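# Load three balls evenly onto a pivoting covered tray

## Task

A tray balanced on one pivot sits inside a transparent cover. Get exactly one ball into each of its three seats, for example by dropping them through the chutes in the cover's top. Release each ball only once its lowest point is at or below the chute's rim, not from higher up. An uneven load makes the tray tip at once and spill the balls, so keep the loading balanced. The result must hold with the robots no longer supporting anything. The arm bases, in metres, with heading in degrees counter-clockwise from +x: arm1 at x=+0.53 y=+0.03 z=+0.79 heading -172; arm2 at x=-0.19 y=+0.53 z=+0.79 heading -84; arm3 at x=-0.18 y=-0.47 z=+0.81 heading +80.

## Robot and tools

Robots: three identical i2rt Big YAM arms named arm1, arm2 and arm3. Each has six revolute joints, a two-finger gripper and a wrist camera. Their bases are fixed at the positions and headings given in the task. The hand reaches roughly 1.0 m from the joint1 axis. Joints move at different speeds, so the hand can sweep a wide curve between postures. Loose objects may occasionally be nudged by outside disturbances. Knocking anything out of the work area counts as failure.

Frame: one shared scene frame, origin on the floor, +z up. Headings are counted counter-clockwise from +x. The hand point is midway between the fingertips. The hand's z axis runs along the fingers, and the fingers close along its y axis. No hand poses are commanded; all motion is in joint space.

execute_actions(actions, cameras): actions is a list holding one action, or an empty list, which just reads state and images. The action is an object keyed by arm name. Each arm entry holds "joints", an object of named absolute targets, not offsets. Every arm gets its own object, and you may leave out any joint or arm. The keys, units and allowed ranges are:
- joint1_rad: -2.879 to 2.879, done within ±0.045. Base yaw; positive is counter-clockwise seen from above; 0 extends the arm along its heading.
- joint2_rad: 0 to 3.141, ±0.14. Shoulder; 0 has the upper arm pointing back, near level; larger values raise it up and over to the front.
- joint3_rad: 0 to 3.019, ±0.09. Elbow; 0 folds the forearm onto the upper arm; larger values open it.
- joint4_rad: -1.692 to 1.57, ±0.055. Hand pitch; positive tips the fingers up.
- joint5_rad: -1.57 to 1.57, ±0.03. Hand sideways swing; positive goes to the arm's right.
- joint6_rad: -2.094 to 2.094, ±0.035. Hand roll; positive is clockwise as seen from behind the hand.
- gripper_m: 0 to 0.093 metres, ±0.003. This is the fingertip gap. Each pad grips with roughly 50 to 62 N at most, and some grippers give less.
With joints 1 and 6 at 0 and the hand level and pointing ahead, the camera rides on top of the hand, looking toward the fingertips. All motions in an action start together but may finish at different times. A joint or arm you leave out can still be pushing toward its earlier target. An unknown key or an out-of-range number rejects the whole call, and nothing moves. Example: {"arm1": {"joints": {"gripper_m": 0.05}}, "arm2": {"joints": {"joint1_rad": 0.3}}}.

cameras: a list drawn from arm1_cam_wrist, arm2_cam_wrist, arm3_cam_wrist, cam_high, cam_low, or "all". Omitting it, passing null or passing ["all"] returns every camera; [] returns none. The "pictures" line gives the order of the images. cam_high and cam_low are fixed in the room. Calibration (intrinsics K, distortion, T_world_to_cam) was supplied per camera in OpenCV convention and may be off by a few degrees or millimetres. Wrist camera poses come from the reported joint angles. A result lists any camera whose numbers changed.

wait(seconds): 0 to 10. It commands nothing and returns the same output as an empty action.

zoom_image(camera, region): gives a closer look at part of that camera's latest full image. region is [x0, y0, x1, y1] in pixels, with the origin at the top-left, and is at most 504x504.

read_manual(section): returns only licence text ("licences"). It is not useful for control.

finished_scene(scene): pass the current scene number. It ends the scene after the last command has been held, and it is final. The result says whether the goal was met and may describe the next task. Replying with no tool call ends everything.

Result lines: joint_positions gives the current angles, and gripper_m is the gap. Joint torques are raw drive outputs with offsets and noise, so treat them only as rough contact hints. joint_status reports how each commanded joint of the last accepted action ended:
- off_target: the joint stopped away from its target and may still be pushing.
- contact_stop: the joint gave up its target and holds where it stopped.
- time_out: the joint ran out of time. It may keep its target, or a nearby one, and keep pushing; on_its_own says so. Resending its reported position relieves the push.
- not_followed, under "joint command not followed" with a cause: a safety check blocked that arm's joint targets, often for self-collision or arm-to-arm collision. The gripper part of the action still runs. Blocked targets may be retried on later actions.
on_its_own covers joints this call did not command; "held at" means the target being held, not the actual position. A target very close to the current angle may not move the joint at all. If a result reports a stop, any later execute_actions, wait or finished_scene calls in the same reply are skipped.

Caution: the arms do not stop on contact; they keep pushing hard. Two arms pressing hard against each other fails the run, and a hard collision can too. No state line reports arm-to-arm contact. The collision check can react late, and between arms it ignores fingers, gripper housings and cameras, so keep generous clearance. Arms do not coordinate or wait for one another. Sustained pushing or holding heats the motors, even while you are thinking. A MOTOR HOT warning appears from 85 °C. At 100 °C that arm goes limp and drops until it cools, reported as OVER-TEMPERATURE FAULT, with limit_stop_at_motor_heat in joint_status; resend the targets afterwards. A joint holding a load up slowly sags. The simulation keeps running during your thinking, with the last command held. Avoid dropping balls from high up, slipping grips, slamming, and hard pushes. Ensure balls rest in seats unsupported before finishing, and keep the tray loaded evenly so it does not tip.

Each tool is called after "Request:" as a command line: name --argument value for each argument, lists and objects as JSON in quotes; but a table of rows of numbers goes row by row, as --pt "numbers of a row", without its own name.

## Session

Request:
execute_actions --actions '[]'

Scene clock: 0.00 s.
Joint torques (N m, as the arm reports them, + toward a larger angle): no reading
Motor temperatures (°C, as the motors report them): arm1=[17 19 18 20 21 18] | arm2=[17 19 21 19 20 18] | arm3=[21 22 20 17 17 17]
arm1.joint_positions: joint1_rad=+0.550 joint2_rad=+0.519 joint3_rad=+1.626 joint4_rad=-1.632 joint5_rad=-0.119 joint6_rad=-0.126 gripper_m=+0.094
arm1.joint_status: not commanded
arm1.hand: x=+0.4642 y=-0.0467 z=+1.3853 quat_wxyz=(-0.190, -0.780, -0.366, +0.470) (m; scene frame)
arm2.joint_positions: joint1_rad=-0.669 joint2_rad=+0.431 joint3_rad=+1.445 joint4_rad=-1.202 joint5_rad=+0.262 joint6_rad=-0.194 gripper_m=+0.095
arm2.joint_status: not commanded
arm2.hand: x=-0.3027 y=+0.4370 z=+1.4157 quat_wxyz=(-0.158, -0.677, -0.362, +0.621) (m; scene frame)
arm3.joint_positions: joint1_rad=+0.231 joint2_rad=+0.377 joint3_rad=+1.486 joint4_rad=-1.538 joint5_rad=-0.026 joint6_rad=+0.394 gripper_m=+0.095
arm3.joint_status: not commanded
arm3.hand: x=-0.1952 y=-0.3796 z=+1.3852 quat_wxyz=(-0.280, +0.492, -0.682, -0.463) (m; scene frame)
pictures: arm1_cam_wrist, arm2_cam_wrist, arm3_cam_wrist, cam_high, cam_low
camera_calibration (this result's frames):
arm1_cam_wrist: T_world_to_cam=[[-0.754494, 0.65303, 0.0655037, 0.292219], [0.571278, 0.702597, -0.424263, 0.356205], [-0.323079, -0.282683, -0.903167, 1.50857], [0, 0, 0, 1]] pos_world=[0.504372, -0.0146503, 1.49447]
arm2_cam_wrist: T_world_to_cam=[[-0.68853, 0.687284, 0.231447, -0.836108], [0.394691, 0.622872, -0.675462, 0.808382], [-0.608396, -0.373726, -0.700131, 1.09764], [0, 0, 0, 1]] pos_world=[-0.226947, 0.481341, 1.50804]
arm3_cam_wrist: T_world_to_cam=[[0.930743, -0.0984379, -0.352176, 0.63391], [-0.257253, -0.860722, -0.439293, 0.240022], [-0.259883, 0.499467, -0.826434, 1.40699], [0, 0, 0, 1]] pos_world=[-0.162609, -0.433753, 1.49147]
Images, in order (width x height): arm1_cam_wrist 672x504, arm2_cam_wrist 672x504, arm3_cam_wrist 672x504, cam_high 672x504, cam_low 672x504.

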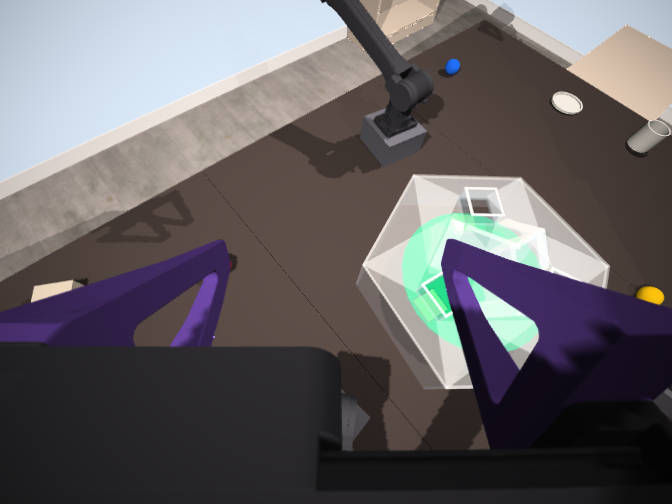

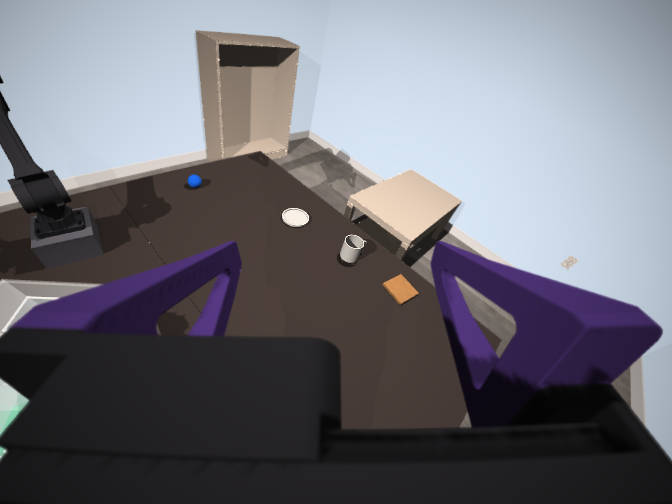

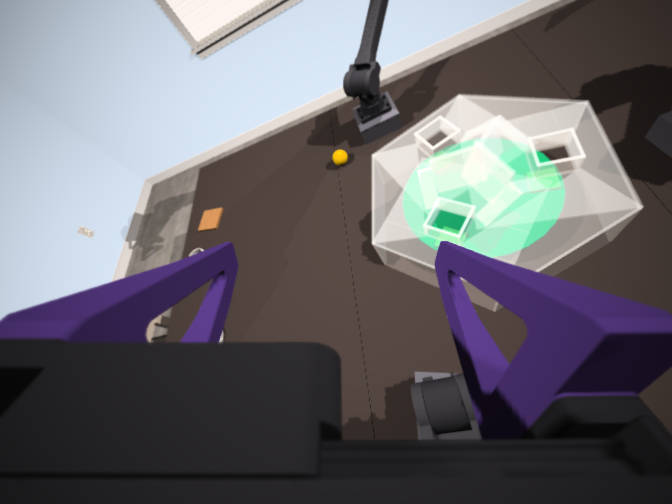

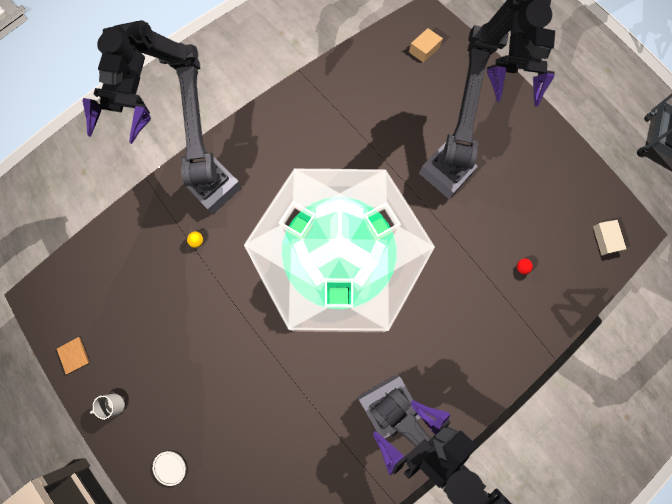

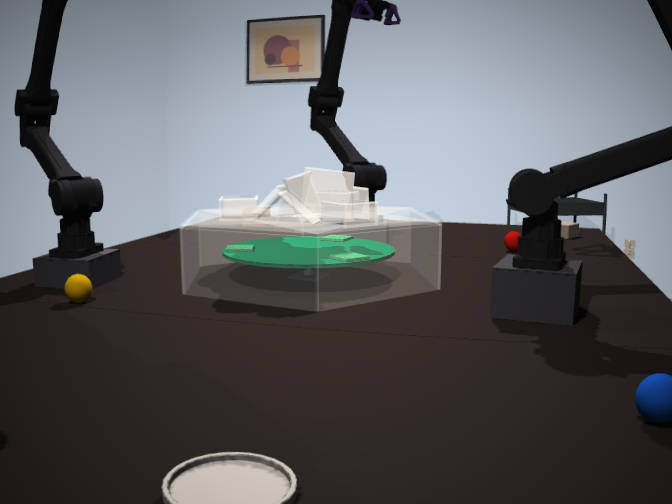

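Request:
zoom_image --camera "cam_high" --region '[230, 150, 450, 350]'

Request:
zoom_image --camera "cam_low" --region '[160, 150, 460, 330]'

Request:
zoom_image --camera "arm3_cam_wrist" --region '[300, 70, 660, 320]'

Region (230, 150, 450, 350) of cam_high's 672x504 image, scaled by 2.291, with more detail than that image has; it fills the top 458 rows of this view, and the rest is white.

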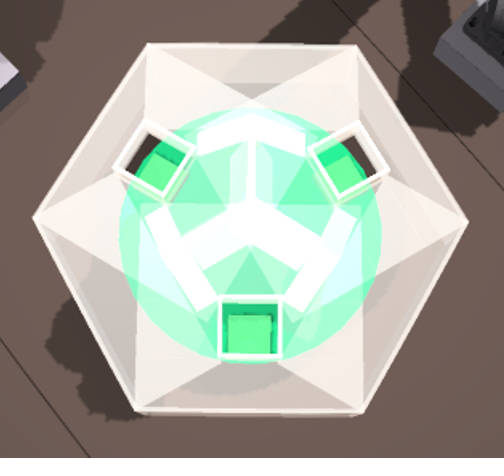

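Region (160, 150, 460, 330) of cam_low's 672x504 image, scaled by 1.680, with more detail than that image has; it fills the top 302 rows of this view, and the rest is white.

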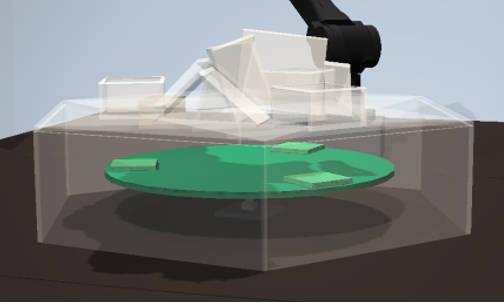

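Region (300, 70, 660, 320) of arm3_cam_wrist's 672x504 image, scaled by 1.400, with more detail than that image has; it fills the top 350 rows of this view, and the rest is white.

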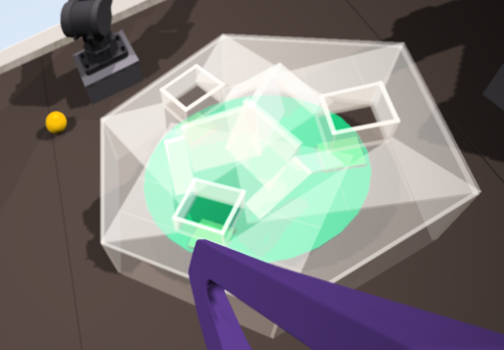

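Request:
zoom_image --camera "cam_high" --region '[160, 160, 260, 260]'

Request:
zoom_image --camera "cam_high" --region '[480, 220, 580, 320]'

Request:
zoom_image --camera "cam_low" --region '[572, 340, 672, 440]'

Request:
zoom_image --camera "cam_low" --region '[30, 240, 130, 340]'

Request:
zoom_image --camera "cam_low" --region '[470, 190, 570, 290]'

Region (160, 160, 260, 260) of cam_high's 672x504 image, scaled by 5.040, with more detail than that image has.

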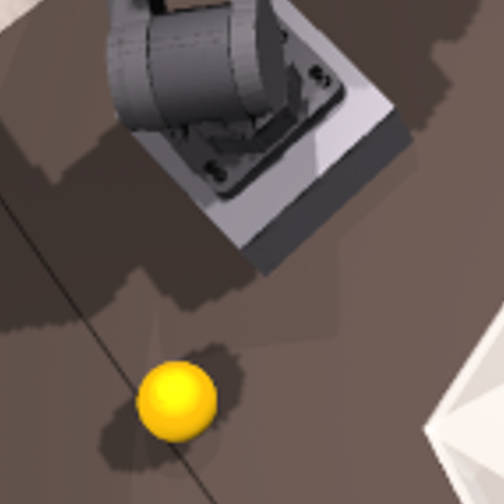

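Region (480, 220, 580, 320) of cam_high's 672x504 image, scaled by 5.040, with more detail than that image has.

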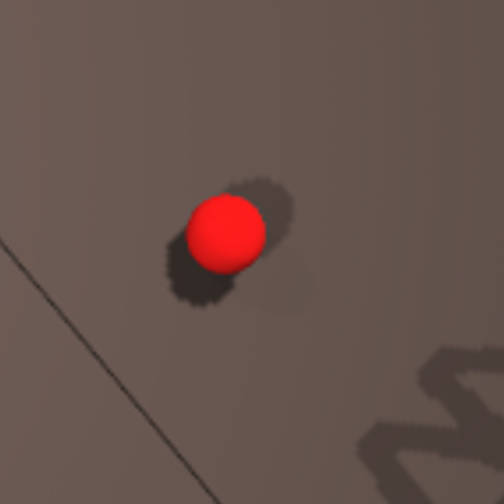

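Region (572, 340, 672, 440) of cam_low's 672x504 image, scaled by 5.040, with more detail than that image has.

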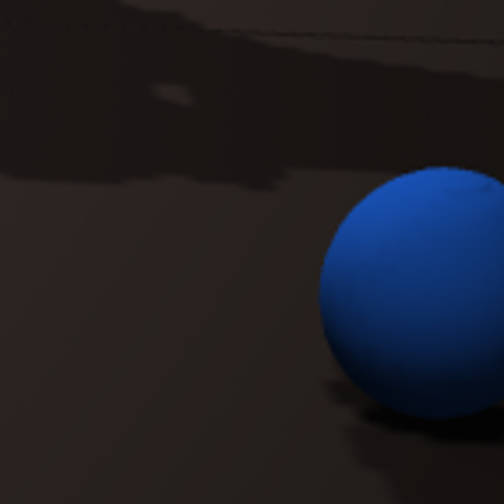

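Region (30, 240, 130, 340) of cam_low's 672x504 image, scaled by 5.040, with more detail than that image has.

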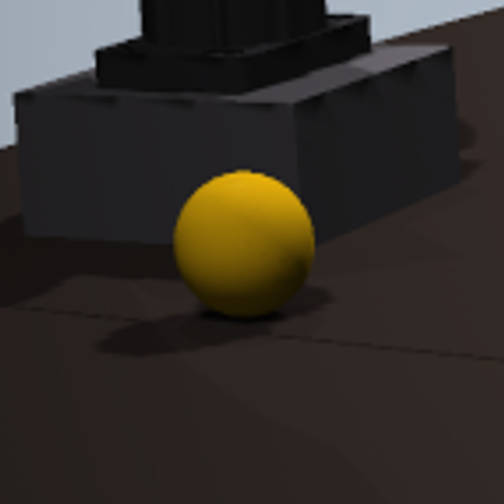

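Region (470, 190, 570, 290) of cam_low's 672x504 image, scaled by 5.040, with more detail than that image has.

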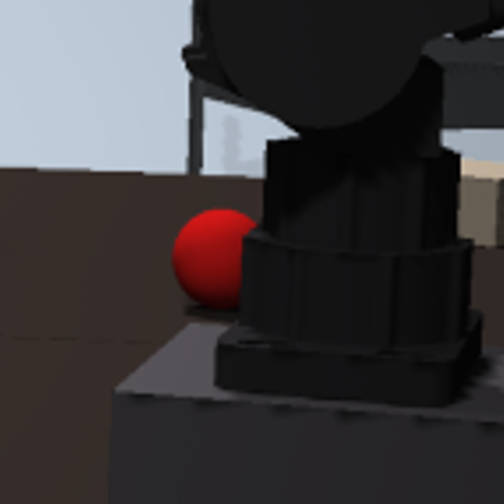

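Request:
execute_actions --actions '[{"arm1":{"joints":{"joint1_rad":1.390,"joint2_rad":1.690,"joint3_rad":1.102,"joint4_rad":-0.964,"joint5_rad":0.004,"joint6_rad":0.012,"gripper_m":0.093}},"arm2":{"joints":{"joint1_rad":-1.049,"joint2_rad":1.022,"joint3_rad":0.485,"joint4_rad":-1.001,"joint5_rad":-0.004,"joint6_rad":0.012,"gripper_m":0.093}},"arm3":{"joints":{"joint1_rad":2.016,"joint2_rad":1.826,"joint3_rad":1.243,"joint4_rad":-0.987,"joint5_rad":0.004,"joint6_rad":-0.012,"gripper_m":0.093}}}]'

Scene clock: 9.10 s.
Joint torques (N m, as the arm reports them, + toward a larger angle): arm1=[ -1.48 -12.65   7.18   0.62  -0.13   0.18] | arm2=[-0.03 -5.    7.12  0.74 -0.02  0.09] | arm3=[ -0.79 -17.8    7.97   0.57   0.07  -0.08]
Motor temperatures (°C, as the motors report them): arm1=[17 19 18 21 21 18] | arm2=[17 19 23 20 20 18] | arm3=[21 22 21 17 17 17]
arm1.joint_positions: joint1_rad=+1.398 joint2_rad=+1.683 joint3_rad=+1.102 joint4_rad=-0.977 joint5_rad=+0.005 joint6_rad=+0.000 gripper_m=+0.093
arm1.joint_status: all done
arm1.hand: x=+0.5131 y=-0.4225 z=+0.8373 quat_wxyz=(-0.004, -0.721, -0.693, +0.014) (m; scene frame)
arm2.joint_positions: joint1_rad=-1.049 joint2_rad=+1.030 joint3_rad=+0.487 joint4_rad=-0.998 joint5_rad=-0.002 joint6_rad=+0.001 gripper_m=+0.093
arm2.joint_status: all done
arm2.hand: x=-0.3650 y=+0.4050 z=+0.8329 quat_wxyz=(-0.006, -0.951, -0.308, +0.013) (m; scene frame)
arm3.joint_positions: joint1_rad=+2.023 joint2_rad=+1.810 joint3_rad=+1.249 joint4_rad=-0.988 joint5_rad=+0.004 joint6_rad=-0.003 gripper_m=+0.093
arm3.joint_status: all done
arm3.hand: x=-0.6722 y=-0.6030 z=+0.8433 quat_wxyz=(-0.001, +0.990, +0.139, -0.009) (m; scene frame)
pictures: arm1_cam_wrist, arm2_cam_wrist, arm3_cam_wrist, cam_high, cam_low
camera_calibration (this result's frames):
arm1_cam_wrist: T_world_to_cam=[[-0.999699, 0.0199285, 0.0143214, 0.511554], [0.0245332, 0.826087, 0.563008, -0.134034], [-0.000610808, 0.56319, -0.826327, 1.05074], [0, 0, 0, 1]] pos_world=[0.51533, -0.491235, 0.936389]
arm2_cam_wrist: T_world_to_cam=[[-0.583086, 0.812394, -0.00520856, -0.537235], [0.674484, 0.487657, 0.554312, -0.408189], [0.45286, 0.319698, -0.832293, 0.856429], [0, 0, 0, 1]] pos_world=[-0.425779, 0.361703, 0.936266]
arm3_cam_wrist: T_world_to_cam=[[-0.273585, 0.961719, 0.0157526, 0.384527], [0.795479, 0.217026, 0.565785, 0.196916], [0.540708, 0.167321, -0.824402, 1.28293], [0, 0, 0, 1]] pos_world=[-0.74513, -0.627203, 0.940177]
Images, in order (width x height): arm1_cam_wrist 672x504, arm2_cam_wrist 672x504, arm3_cam_wrist 672x504, cam_high 672x504, cam_low 672x504.

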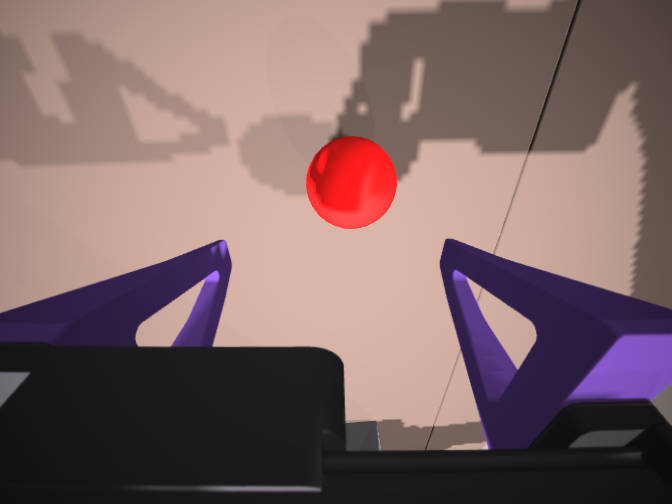

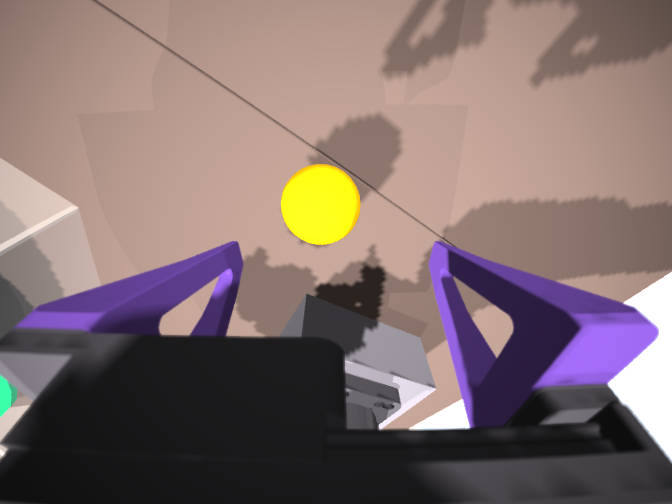

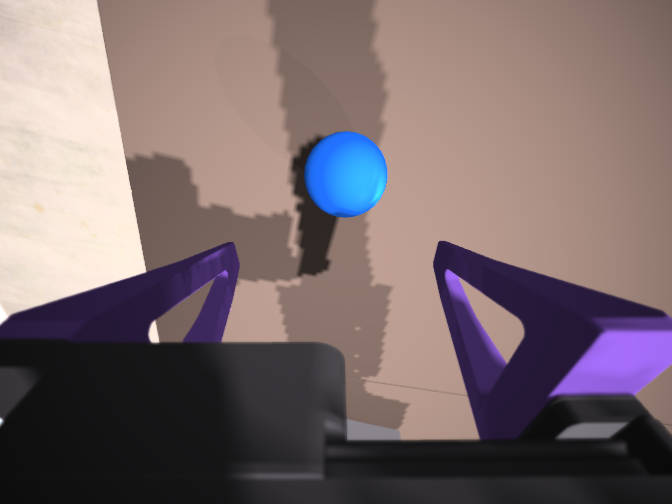

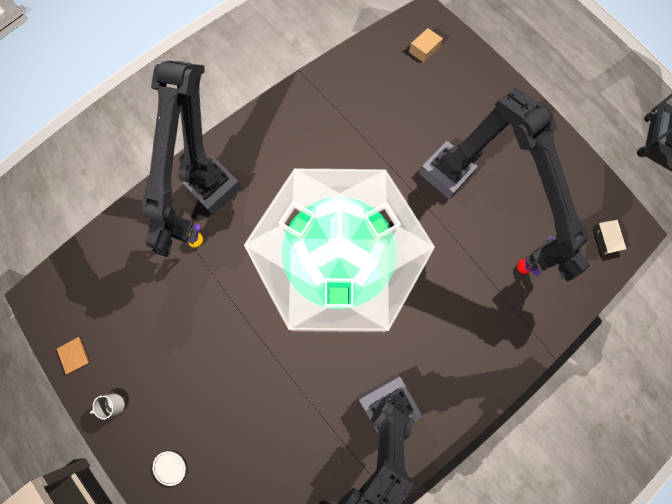

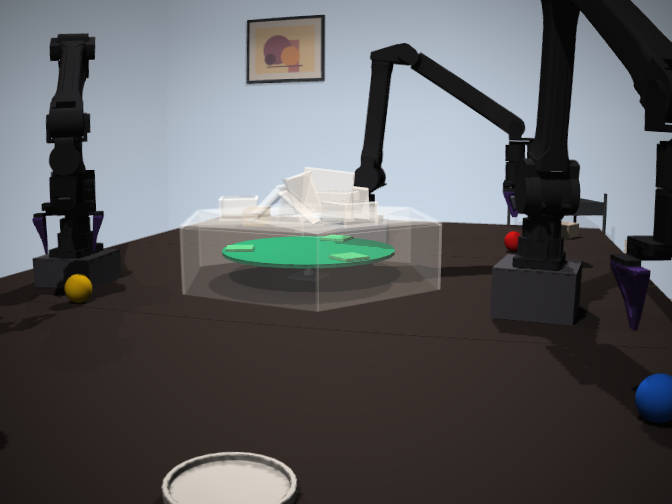

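Request:
zoom_image --camera "arm1_cam_wrist" --region '[290, 120, 416, 246]'

Request:
zoom_image --camera "arm2_cam_wrist" --region '[260, 140, 386, 266]'

Request:
zoom_image --camera "arm3_cam_wrist" --region '[285, 110, 411, 236]'

Region (290, 120, 416, 246) of arm1_cam_wrist's 672x504 image, scaled by 4.000, with more detail than that image has.

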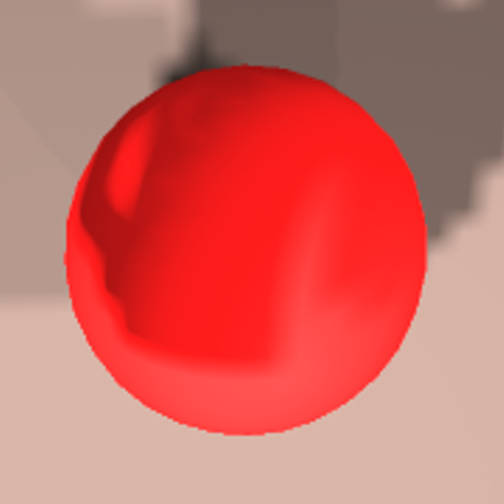

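Region (260, 140, 386, 266) of arm2_cam_wrist's 672x504 image, scaled by 4.000, with more detail than that image has.

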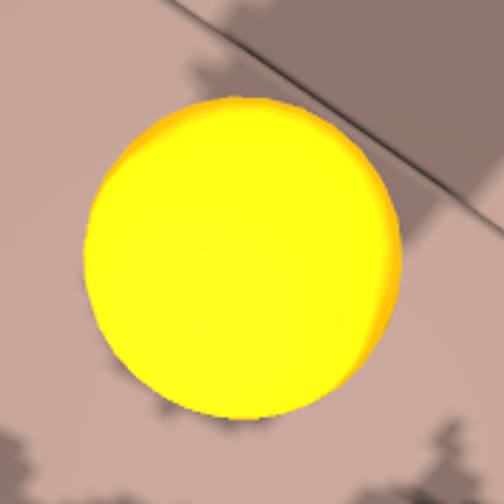

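Region (285, 110, 411, 236) of arm3_cam_wrist's 672x504 image, scaled by 4.000, with more detail than that image has.

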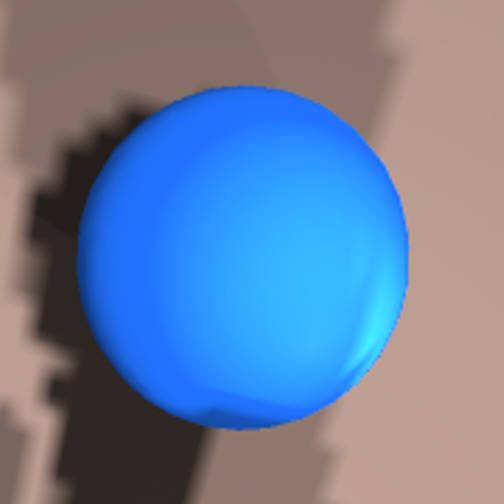

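Request:
execute_actions --actions '[{"arm1":{"joints":{"joint1_rad":1.369,"joint2_rad":1.840,"joint3_rad":1.034,"joint4_rad":-0.762}},"arm2":{"joints":{"joint1_rad":-0.990,"joint2_rad":1.272,"joint3_rad":0.358,"joint4_rad":-0.645}},"arm3":{"joints":{"joint1_rad":2.002,"joint2_rad":1.990,"joint3_rad":1.210,"joint4_rad":-0.798}}}]' --cameras '["arm1_cam_wrist","arm2_cam_wrist","arm3_cam_wrist","cam_low"]'

Scene clock: 14.53 s.
Joint torques (N m, as the arm reports them, + toward a larger angle): arm1=[ -1.42 -14.78   5.82   0.61  -0.13   0.18] | arm2=[ 0.43 -4.97  5.52  1.5  -0.03  0.1 ] | arm3=[ -1.23 -20.93   7.12   0.91   0.05  -0.1 ]
Motor temperatures (°C, as the motors report them): arm1=[17 19 19 21 21 18] | arm2=[17 19 23 20 20 18] | arm3=[21 22 22 17 17 17]
arm1.joint_positions: joint1_rad=+1.375 joint2_rad=+1.848 joint3_rad=+1.036 joint4_rad=-0.775 joint5_rad=+0.005 joint6_rad=+0.000 gripper_m=+0.093
arm1.joint_status: all done
arm1.hand: x=+0.5024 y=-0.4184 z=+0.7465 quat_wxyz=(+0.006, -0.729, -0.685, +0.003) (m; scene frame)
arm2.joint_positions: joint1_rad=-0.993 joint2_rad=+1.276 joint3_rad=+0.353 joint4_rad=-0.662 joint5_rad=-0.002 joint6_rad=+0.001 gripper_m=+0.093
arm2.joint_status: all done
arm2.hand: x=-0.3454 y=+0.4049 z=+0.7481 quat_wxyz=(+0.000, -0.942, -0.334, -0.007) (m; scene frame)
arm3.joint_positions: joint1_rad=+2.012 joint2_rad=+1.986 joint3_rad=+1.209 joint4_rad=-0.809 joint5_rad=+0.004 joint6_rad=-0.003 gripper_m=+0.093
arm3.joint_status: all done
arm3.hand: x=-0.6721 y=-0.5971 z=+0.7459 quat_wxyz=(-0.003, +0.991, +0.133, +0.009) (m; scene frame)
pictures: arm1_cam_wrist, arm2_cam_wrist, arm3_cam_wrist, cam_low
camera_calibration (this result's frames):
arm1_cam_wrist: T_world_to_cam=[[-0.999001, 0.0426077, 0.0134623, 0.511926], [0.0423938, 0.80855, 0.586898, -0.120239], [0.0141214, 0.586882, -0.809549, 0.963403], [0, 0, 0, 1]] pos_world=[0.502908, -0.489997, 0.843598]
arm2_cam_wrist: T_world_to_cam=[[-0.626983, 0.779011, -0.00575081, -0.527369], [0.626737, 0.508783, 0.590203, -0.426248], [0.462701, 0.366443, -0.807234, 0.742643], [0, 0, 0, 1]] pos_world=[-0.407128, 0.355557, 0.848027]
arm3_cam_wrist: T_world_to_cam=[[-0.263472, 0.96454, 0.01569, 0.388942], [0.776874, 0.202511, 0.596201, 0.20683], [0.571882, 0.169271, -0.802682, 1.20755], [0, 0, 0, 1]] pos_world=[-0.748779, -0.621438, 0.83986]
Images, in order (width x height): arm1_cam_wrist 672x504, arm2_cam_wrist 672x504, arm3_cam_wrist 672x504, cam_low 672x504.

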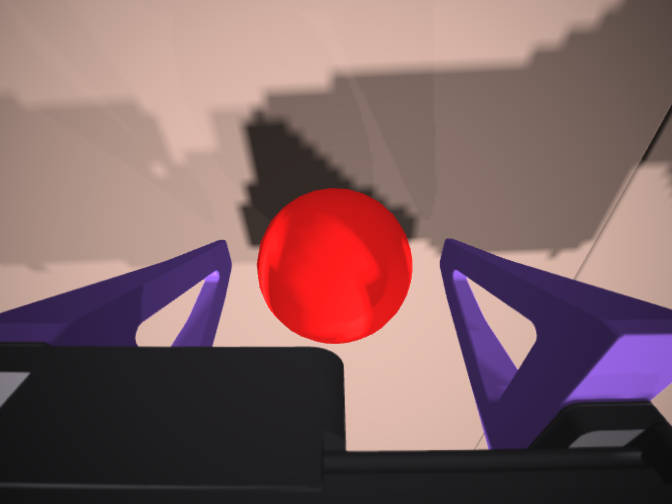

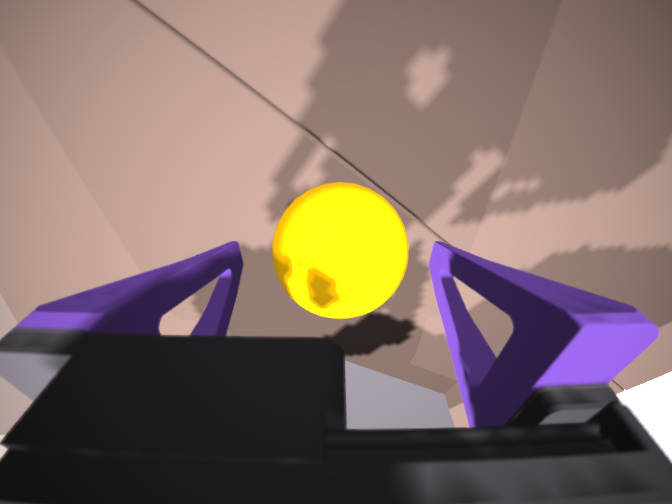

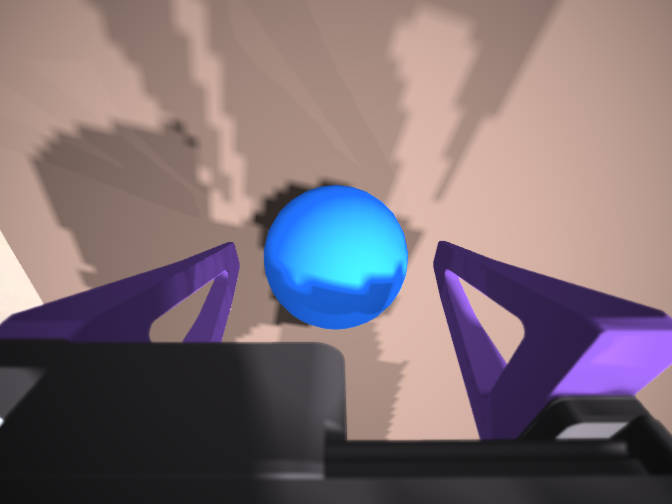

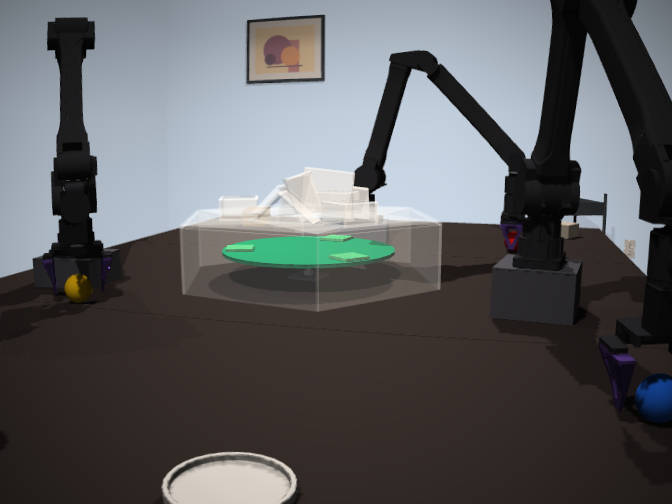

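Request:
execute_actions --actions '[{"arm1":{"joints":{"joint2_rad":1.832,"joint4_rad":-0.755,"gripper_m":0.045}},"arm2":{"joints":{"joint4_rad":-0.626,"gripper_m":0.045}},"arm3":{"joints":{"joint4_rad":-0.780,"gripper_m":0.045}}}]' --cameras '["arm1_cam_wrist","arm2_cam_wrist","arm3_cam_wrist"]'

Scene clock: 21.43 s.
Joint torques (N m, as the arm reports them, + toward a larger angle): arm1=[ -1.41 -15.51   5.85   0.52  -0.12   0.19] | arm2=[-0.08 -5.49  5.61  1.55 -0.01  0.08] | arm3=[ -1.49 -20.78   7.12   0.97   0.05  -0.07]
Motor temperatures (°C, as the motors report them): arm1=[17 20 19 21 21 18] | arm2=[17 19 23 20 20 18] | arm3=[21 23 22 17 17 17]
arm1.joint_positions: joint1_rad=+1.375 joint2_rad=+1.848 joint3_rad=+1.036 joint4_rad=-0.768 joint5_rad=+0.005 joint6_rad=+0.000 gripper_m=+0.056
arm1.joint_status: gripper_m off_target (ended at +0.056, target +0.045); the others done
arm1.hand: x=+0.5024 y=-0.4203 z=+0.7467 quat_wxyz=(+0.003, -0.729, -0.685, +0.006) (m; scene frame)
arm2.joint_positions: joint1_rad=-0.993 joint2_rad=+1.276 joint3_rad=+0.353 joint4_rad=-0.644 joint5_rad=-0.003 joint6_rad=+0.001 gripper_m=+0.056
arm2.joint_status: gripper_m off_target (ended at +0.056, target +0.045); the others done
arm2.hand: x=-0.3487 y=+0.4021 z=+0.7480 quat_wxyz=(-0.003, -0.942, -0.334, +0.001) (m; scene frame)
arm3.joint_positions: joint1_rad=+2.012 joint2_rad=+1.986 joint3_rad=+1.209 joint4_rad=-0.791 joint5_rad=+0.003 joint6_rad=-0.003 gripper_m=+0.056
arm3.joint_status: gripper_m off_target (ended at +0.056, target +0.045); the others done
arm3.hand: x=-0.6763 y=-0.5983 z=+0.7459 quat_wxyz=(-0.002, +0.991, +0.133, +0.001) (m; scene frame)
pictures: arm1_cam_wrist, arm2_cam_wrist, arm3_cam_wrist
camera_calibration (this result's frames):
arm1_cam_wrist: T_world_to_cam=[[-0.999002, 0.0426557, 0.0132285, 0.51215], [0.0424037, 0.813012, 0.580701, -0.112341], [0.0140153, 0.580683, -0.814009, 0.965398], [0, 0, 0, 1]] pos_world=[0.502873, -0.491101, 0.844304]
arm2_cam_wrist: T_world_to_cam=[[-0.627038, 0.778964, -0.00622297, -0.526927], [0.634551, 0.515392, 0.575948, -0.412018], [0.45185, 0.357192, -0.817463, 0.752755], [0, 0, 0, 1]] pos_world=[-0.409089, 0.35393, 0.849371]
arm3_cam_wrist: T_world_to_cam=[[-0.263213, 0.964616, 0.0153619, 0.389461], [0.787009, 0.205485, 0.581715, 0.229838], [0.557974, 0.165205, -0.813248, 1.20618], [0, 0, 0, 1]] pos_world=[-0.751389, -0.622174, 0.841236]
Images, in order (width x height): arm1_cam_wrist 672x504, arm2_cam_wrist 672x504, arm3_cam_wrist 672x504.

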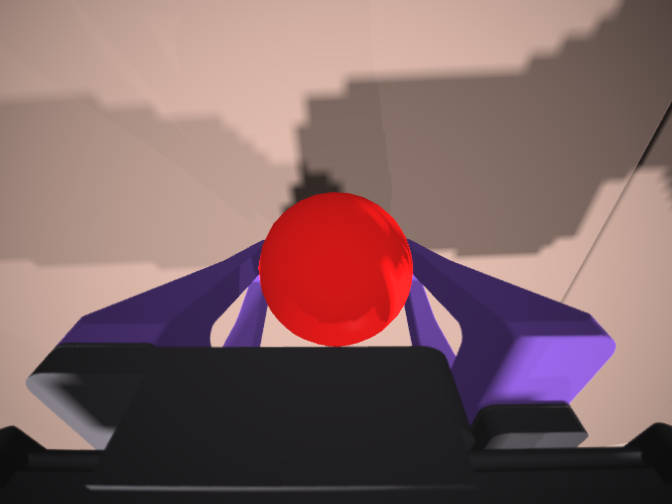

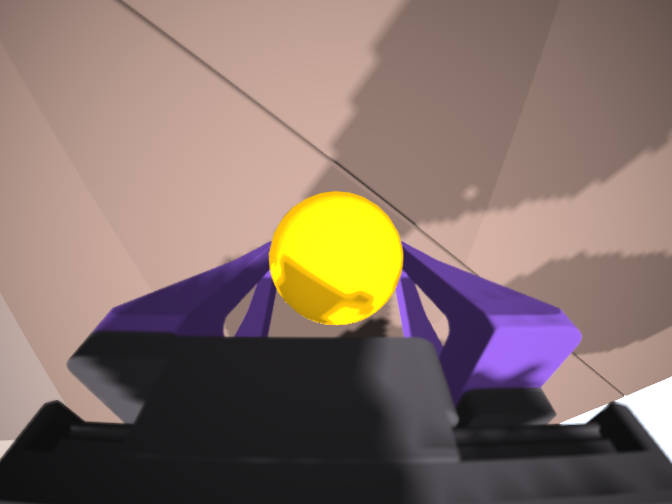

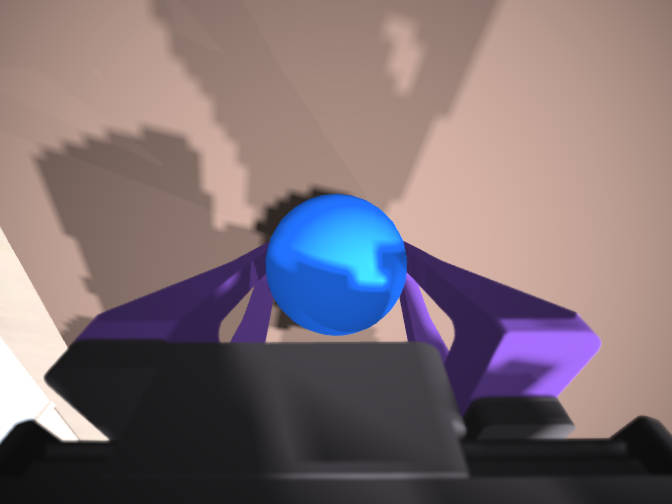

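Request:
execute_actions --actions '[{"arm1":{"joints":{"joint1_rad":0.40,"joint2_rad":1.10,"joint3_rad":1.16,"joint4_rad":-1.45,"joint6_rad":0.238}},"arm2":{"joints":{"joint1_rad":-0.10,"joint2_rad":1.00,"joint3_rad":1.20,"joint4_rad":-1.50,"joint6_rad":0.053}},"arm3":{"joints":{"joint1_rad":0.97,"joint2_rad":1.15,"joint3_rad":1.20,"joint4_rad":-1.45,"joint6_rad":0.453}}}]' --cameras '["cam_high","cam_low"]'

Scene clock: 31.90 s.
Joint torques (N m, as the arm reports them, + toward a larger angle): arm1=[-1.3  -6.31 11.04 -0.34 -0.2   0.19] | arm2=[-0.34 -6.71 13.89  0.69  0.08  0.07] | arm3=[-1.12 -9.1  10.44  0.53 -0.06  0.07]
Motor temperatures (°C, as the motors report them): arm1=[17 20 19 20 21 18] | arm2=[17 19 24 20 20 18] | arm3=[21 23 22 17 17 17]
arm1.joint_positions: joint1_rad=+0.403 joint2_rad=+1.095 joint3_rad=+1.127 joint4_rad=-1.439 joint5_rad=+0.007 joint6_rad=+0.227 gripper_m=+0.056
arm1.joint_status: all done
arm1.hand: x=+0.2491 y=-0.1336 z=+1.0600 quat_wxyz=(-0.033, -0.984, -0.153, +0.082) (m; scene frame)
arm2.joint_positions: joint1_rad=-0.101 joint2_rad=+1.012 joint3_rad=+1.124 joint4_rad=-1.487 joint5_rad=-0.005 joint6_rad=+0.042 gripper_m=+0.056
arm2.joint_status: all done
arm2.hand: x=-0.1858 y=+0.2279 z=+1.0755 quat_wxyz=(-0.074, -0.717, -0.690, +0.066) (m; scene frame)
arm3.joint_positions: joint1_rad=+0.973 joint2_rad=+1.145 joint3_rad=+1.196 joint4_rad=-1.441 joint5_rad=+0.007 joint6_rad=+0.443 gripper_m=+0.056
arm3.joint_status: all done
arm3.hand: x=-0.4365 y=-0.2189 z=+1.0929 quat_wxyz=(-0.020, +0.817, -0.570, -0.088) (m; scene frame)
pictures: cam_high, cam_low
Images, in order (width x height): cam_high 672x504, cam_low 672x504.

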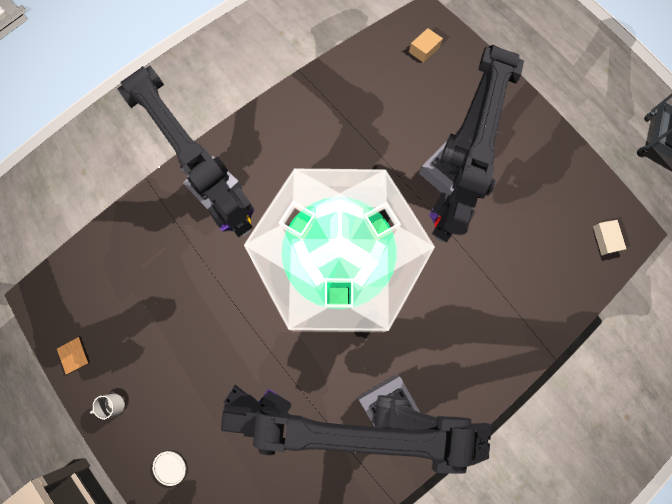

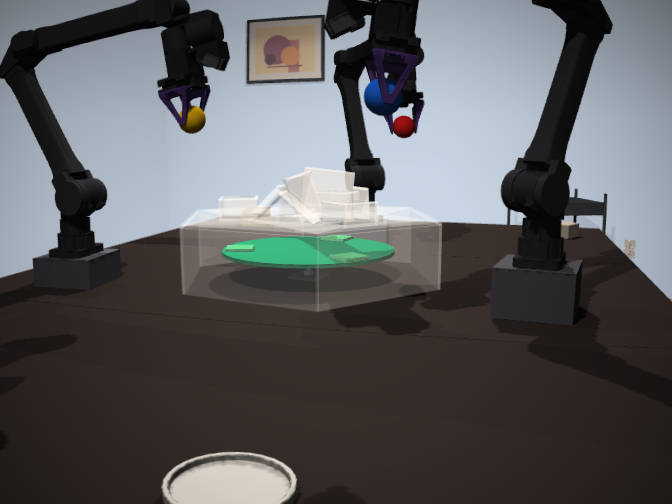

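Request:
execute_actions --actions '[{"arm1":{"joints":{"joint1_rad":-0.078,"joint2_rad":1.330,"joint3_rad":1.069,"joint4_rad":-1.296}},"arm2":{"joints":{"joint1_rad":0.293,"joint2_rad":1.355,"joint3_rad":1.127,"joint4_rad":-1.318}},"arm3":{"joints":{"joint1_rad":-0.076,"joint2_rad":1.444,"joint3_rad":1.114,"joint4_rad":-1.242}}}]'

Scene clock: 33.93 s.
Joint torques (N m, as the arm reports them, + toward a larger angle): arm1=[ -0.01 -10.91   8.36   0.33  -0.1    0.16] | arm2=[ -0.63 -13.07   8.91   1.26   0.07   0.06] | arm3=[ -1.09 -16.22   9.36   0.61   0.     0.1 ]
Motor temperatures (°C, as the motors report them): arm1=[17 20 20 20 21 18] | arm2=[17 19 24 20 20 18] | arm3=[21 23 22 17 17 17]
arm1.joint_positions: joint1_rad=-0.083 joint2_rad=+1.348 joint3_rad=+1.067 joint4_rad=-1.304 joint5_rad=+0.004 joint6_rad=+0.227 gripper_m=+0.056
arm1.joint_status: all done
arm1.hand: x=+0.1657 y=+0.0153 z=+0.9542 quat_wxyz=(-0.004, -0.996, +0.088, -0.003) (m; scene frame)
arm2.joint_positions: joint1_rad=+0.300 joint2_rad=+1.379 joint3_rad=+1.115 joint4_rad=-1.330 joint5_rad=-0.005 joint6_rad=+0.043 gripper_m=+0.056
arm2.joint_status: all done
arm2.hand: x=-0.0375 y=+0.1852 z=+0.9565 quat_wxyz=(+0.007, -0.568, -0.823, -0.008) (m; scene frame)
arm3.joint_positions: joint1_rad=-0.076 joint2_rad=+1.462 joint3_rad=+1.114 joint4_rad=-1.245 joint5_rad=+0.006 joint6_rad=+0.444 gripper_m=+0.056
arm3.joint_status: all done
arm3.hand: x=-0.0828 y=-0.0783 z=+0.9515 quat_wxyz=(+0.003, +0.423, -0.906, +0.010) (m; scene frame)
pictures: arm1_cam_wrist, arm2_cam_wrist, arm3_cam_wrist, cam_high, cam_low
camera_calibration (this result's frames):
arm1_cam_wrist: T_world_to_cam=[[0.156443, 0.987672, -0.00542151, -0.0336163], [0.798662, -0.123271, 0.589019, -0.691625], [0.581089, -0.0964777, -0.808101, 0.796872], [0, 0, 0, 1]] pos_world=[0.0945805, 0.0248247, 1.05115]
arm2_cam_wrist: T_world_to_cam=[[-0.936561, -0.350452, -0.00607942, 0.035895], [-0.284989, 0.751289, 0.59527, -0.714382], [-0.204046, 0.559239, -0.803503, 0.784732], [0, 0, 0, 1]] pos_world=[-0.0098515, 0.110433, 1.056]
arm3_cam_wrist: T_world_to_cam=[[0.765695, -0.642608, 0.0276678, -0.0114383], [-0.530739, -0.606928, 0.591569, -0.64578], [-0.363355, -0.467646, -0.805779, 0.823358], [0, 0, 0, 1]] pos_world=[-0.0348111, -0.014252, 1.04578]
Images, in order (width x height): arm1_cam_wrist 672x504, arm2_cam_wrist 672x504, arm3_cam_wrist 672x504, cam_high 672x504, cam_low 672x504.

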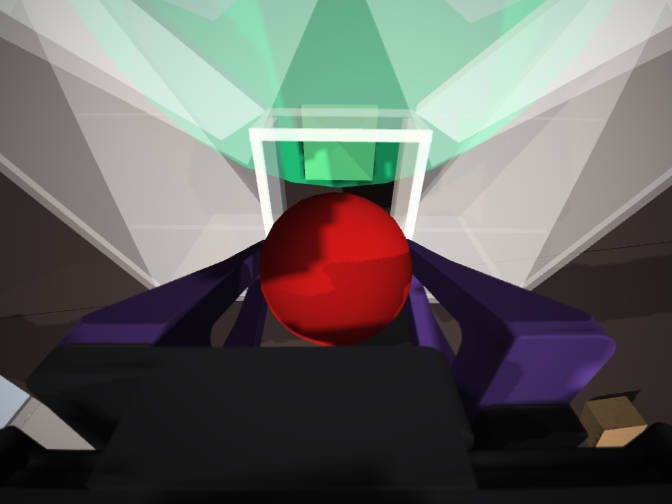

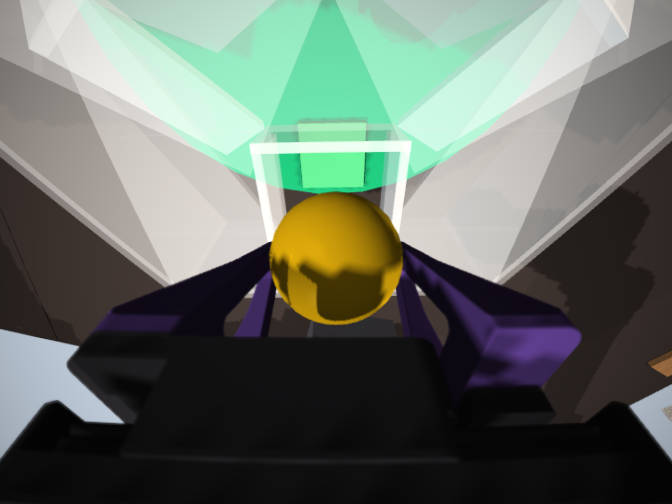

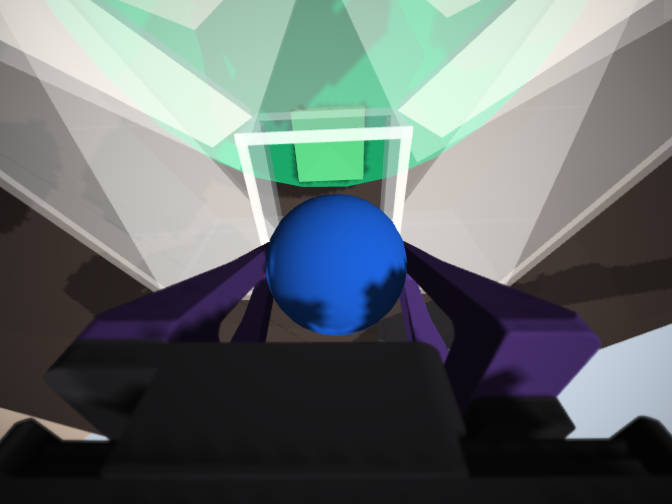

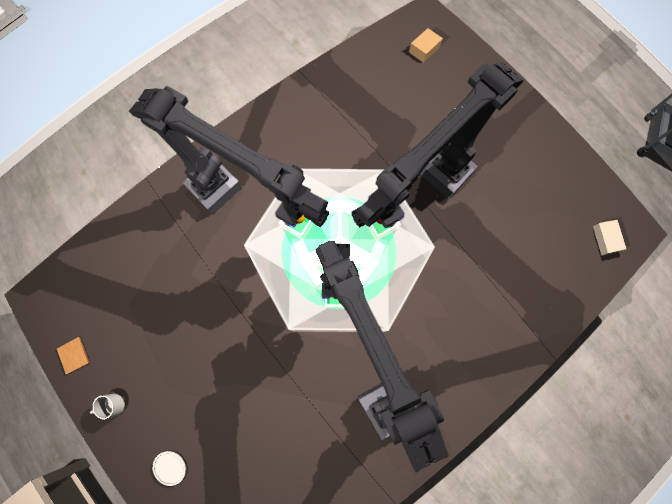

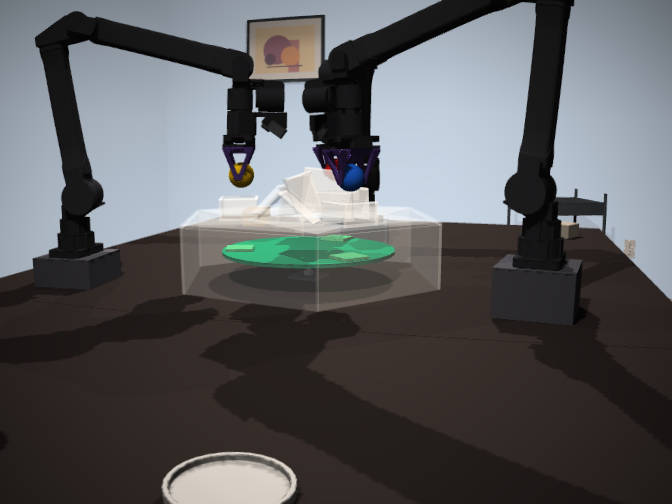

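Request:
zoom_image --camera "arm1_cam_wrist" --region '[230, 100, 482, 352]'

Request:
zoom_image --camera "arm2_cam_wrist" --region '[210, 100, 462, 352]'

Request:
zoom_image --camera "arm3_cam_wrist" --region '[210, 100, 462, 352]'

Region (230, 100, 482, 352) of arm1_cam_wrist's 672x504 image, scaled by 2.000, with more detail than that image has.

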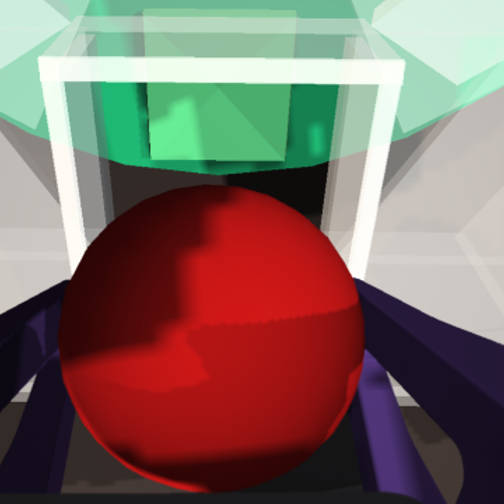

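Region (210, 100, 462, 352) of arm2_cam_wrist's 672x504 image, scaled by 2.000, with more detail than that image has.

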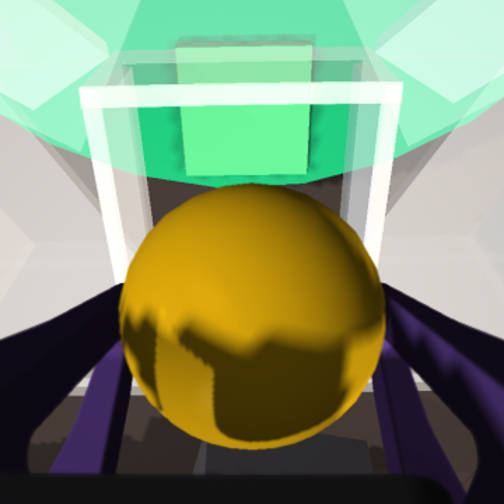

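Region (210, 100, 462, 352) of arm3_cam_wrist's 672x504 image, scaled by 2.000, with more detail than that image has.

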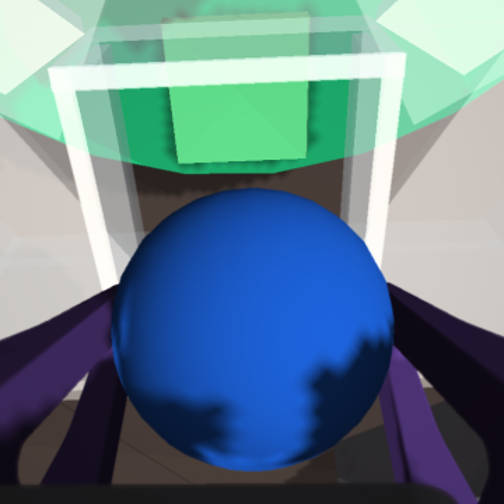

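Request:
zoom_image --camera "arm1_cam_wrist" --region '[240, 115, 440, 165]'

Request:
zoom_image --camera "cam_low" --region '[200, 130, 400, 240]'

Region (240, 115, 440, 165) of arm1_cam_wrist's 672x504 image, scaled by 2.520, with more detail than that image has; it fills the top 126 rows of this view, and the rest is white.

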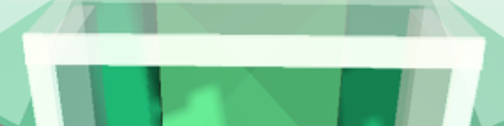

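Region (200, 130, 400, 240) of cam_low's 672x504 image, scaled by 2.520, with more detail than that image has; it fills the top 277 rows of this view, and the rest is white.

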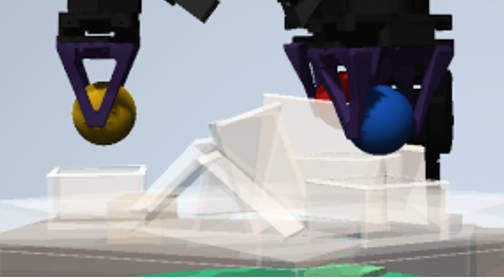

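Request:
zoom_image --camera "cam_low" --region '[210, 140, 270, 220]'

Request:
zoom_image --camera "cam_low" --region '[305, 140, 395, 230]'

Region (210, 140, 270, 220) of cam_low's 672x504 image, scaled by 6.300, with more detail than that image has; it fills the left 378 columns of this view, and the rest is white.

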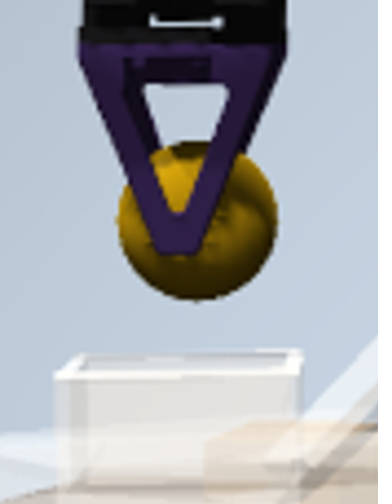

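Region (305, 140, 395, 230) of cam_low's 672x504 image, scaled by 5.600, with more detail than that image has.

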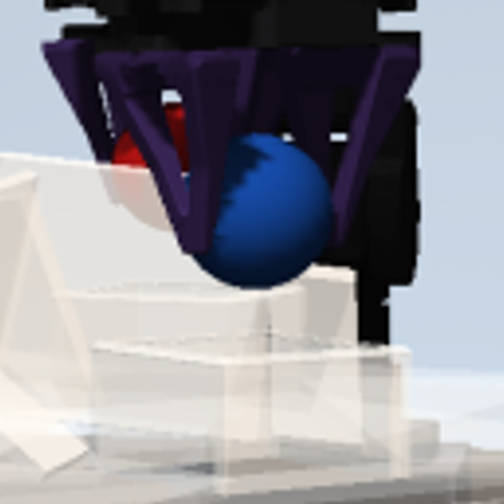

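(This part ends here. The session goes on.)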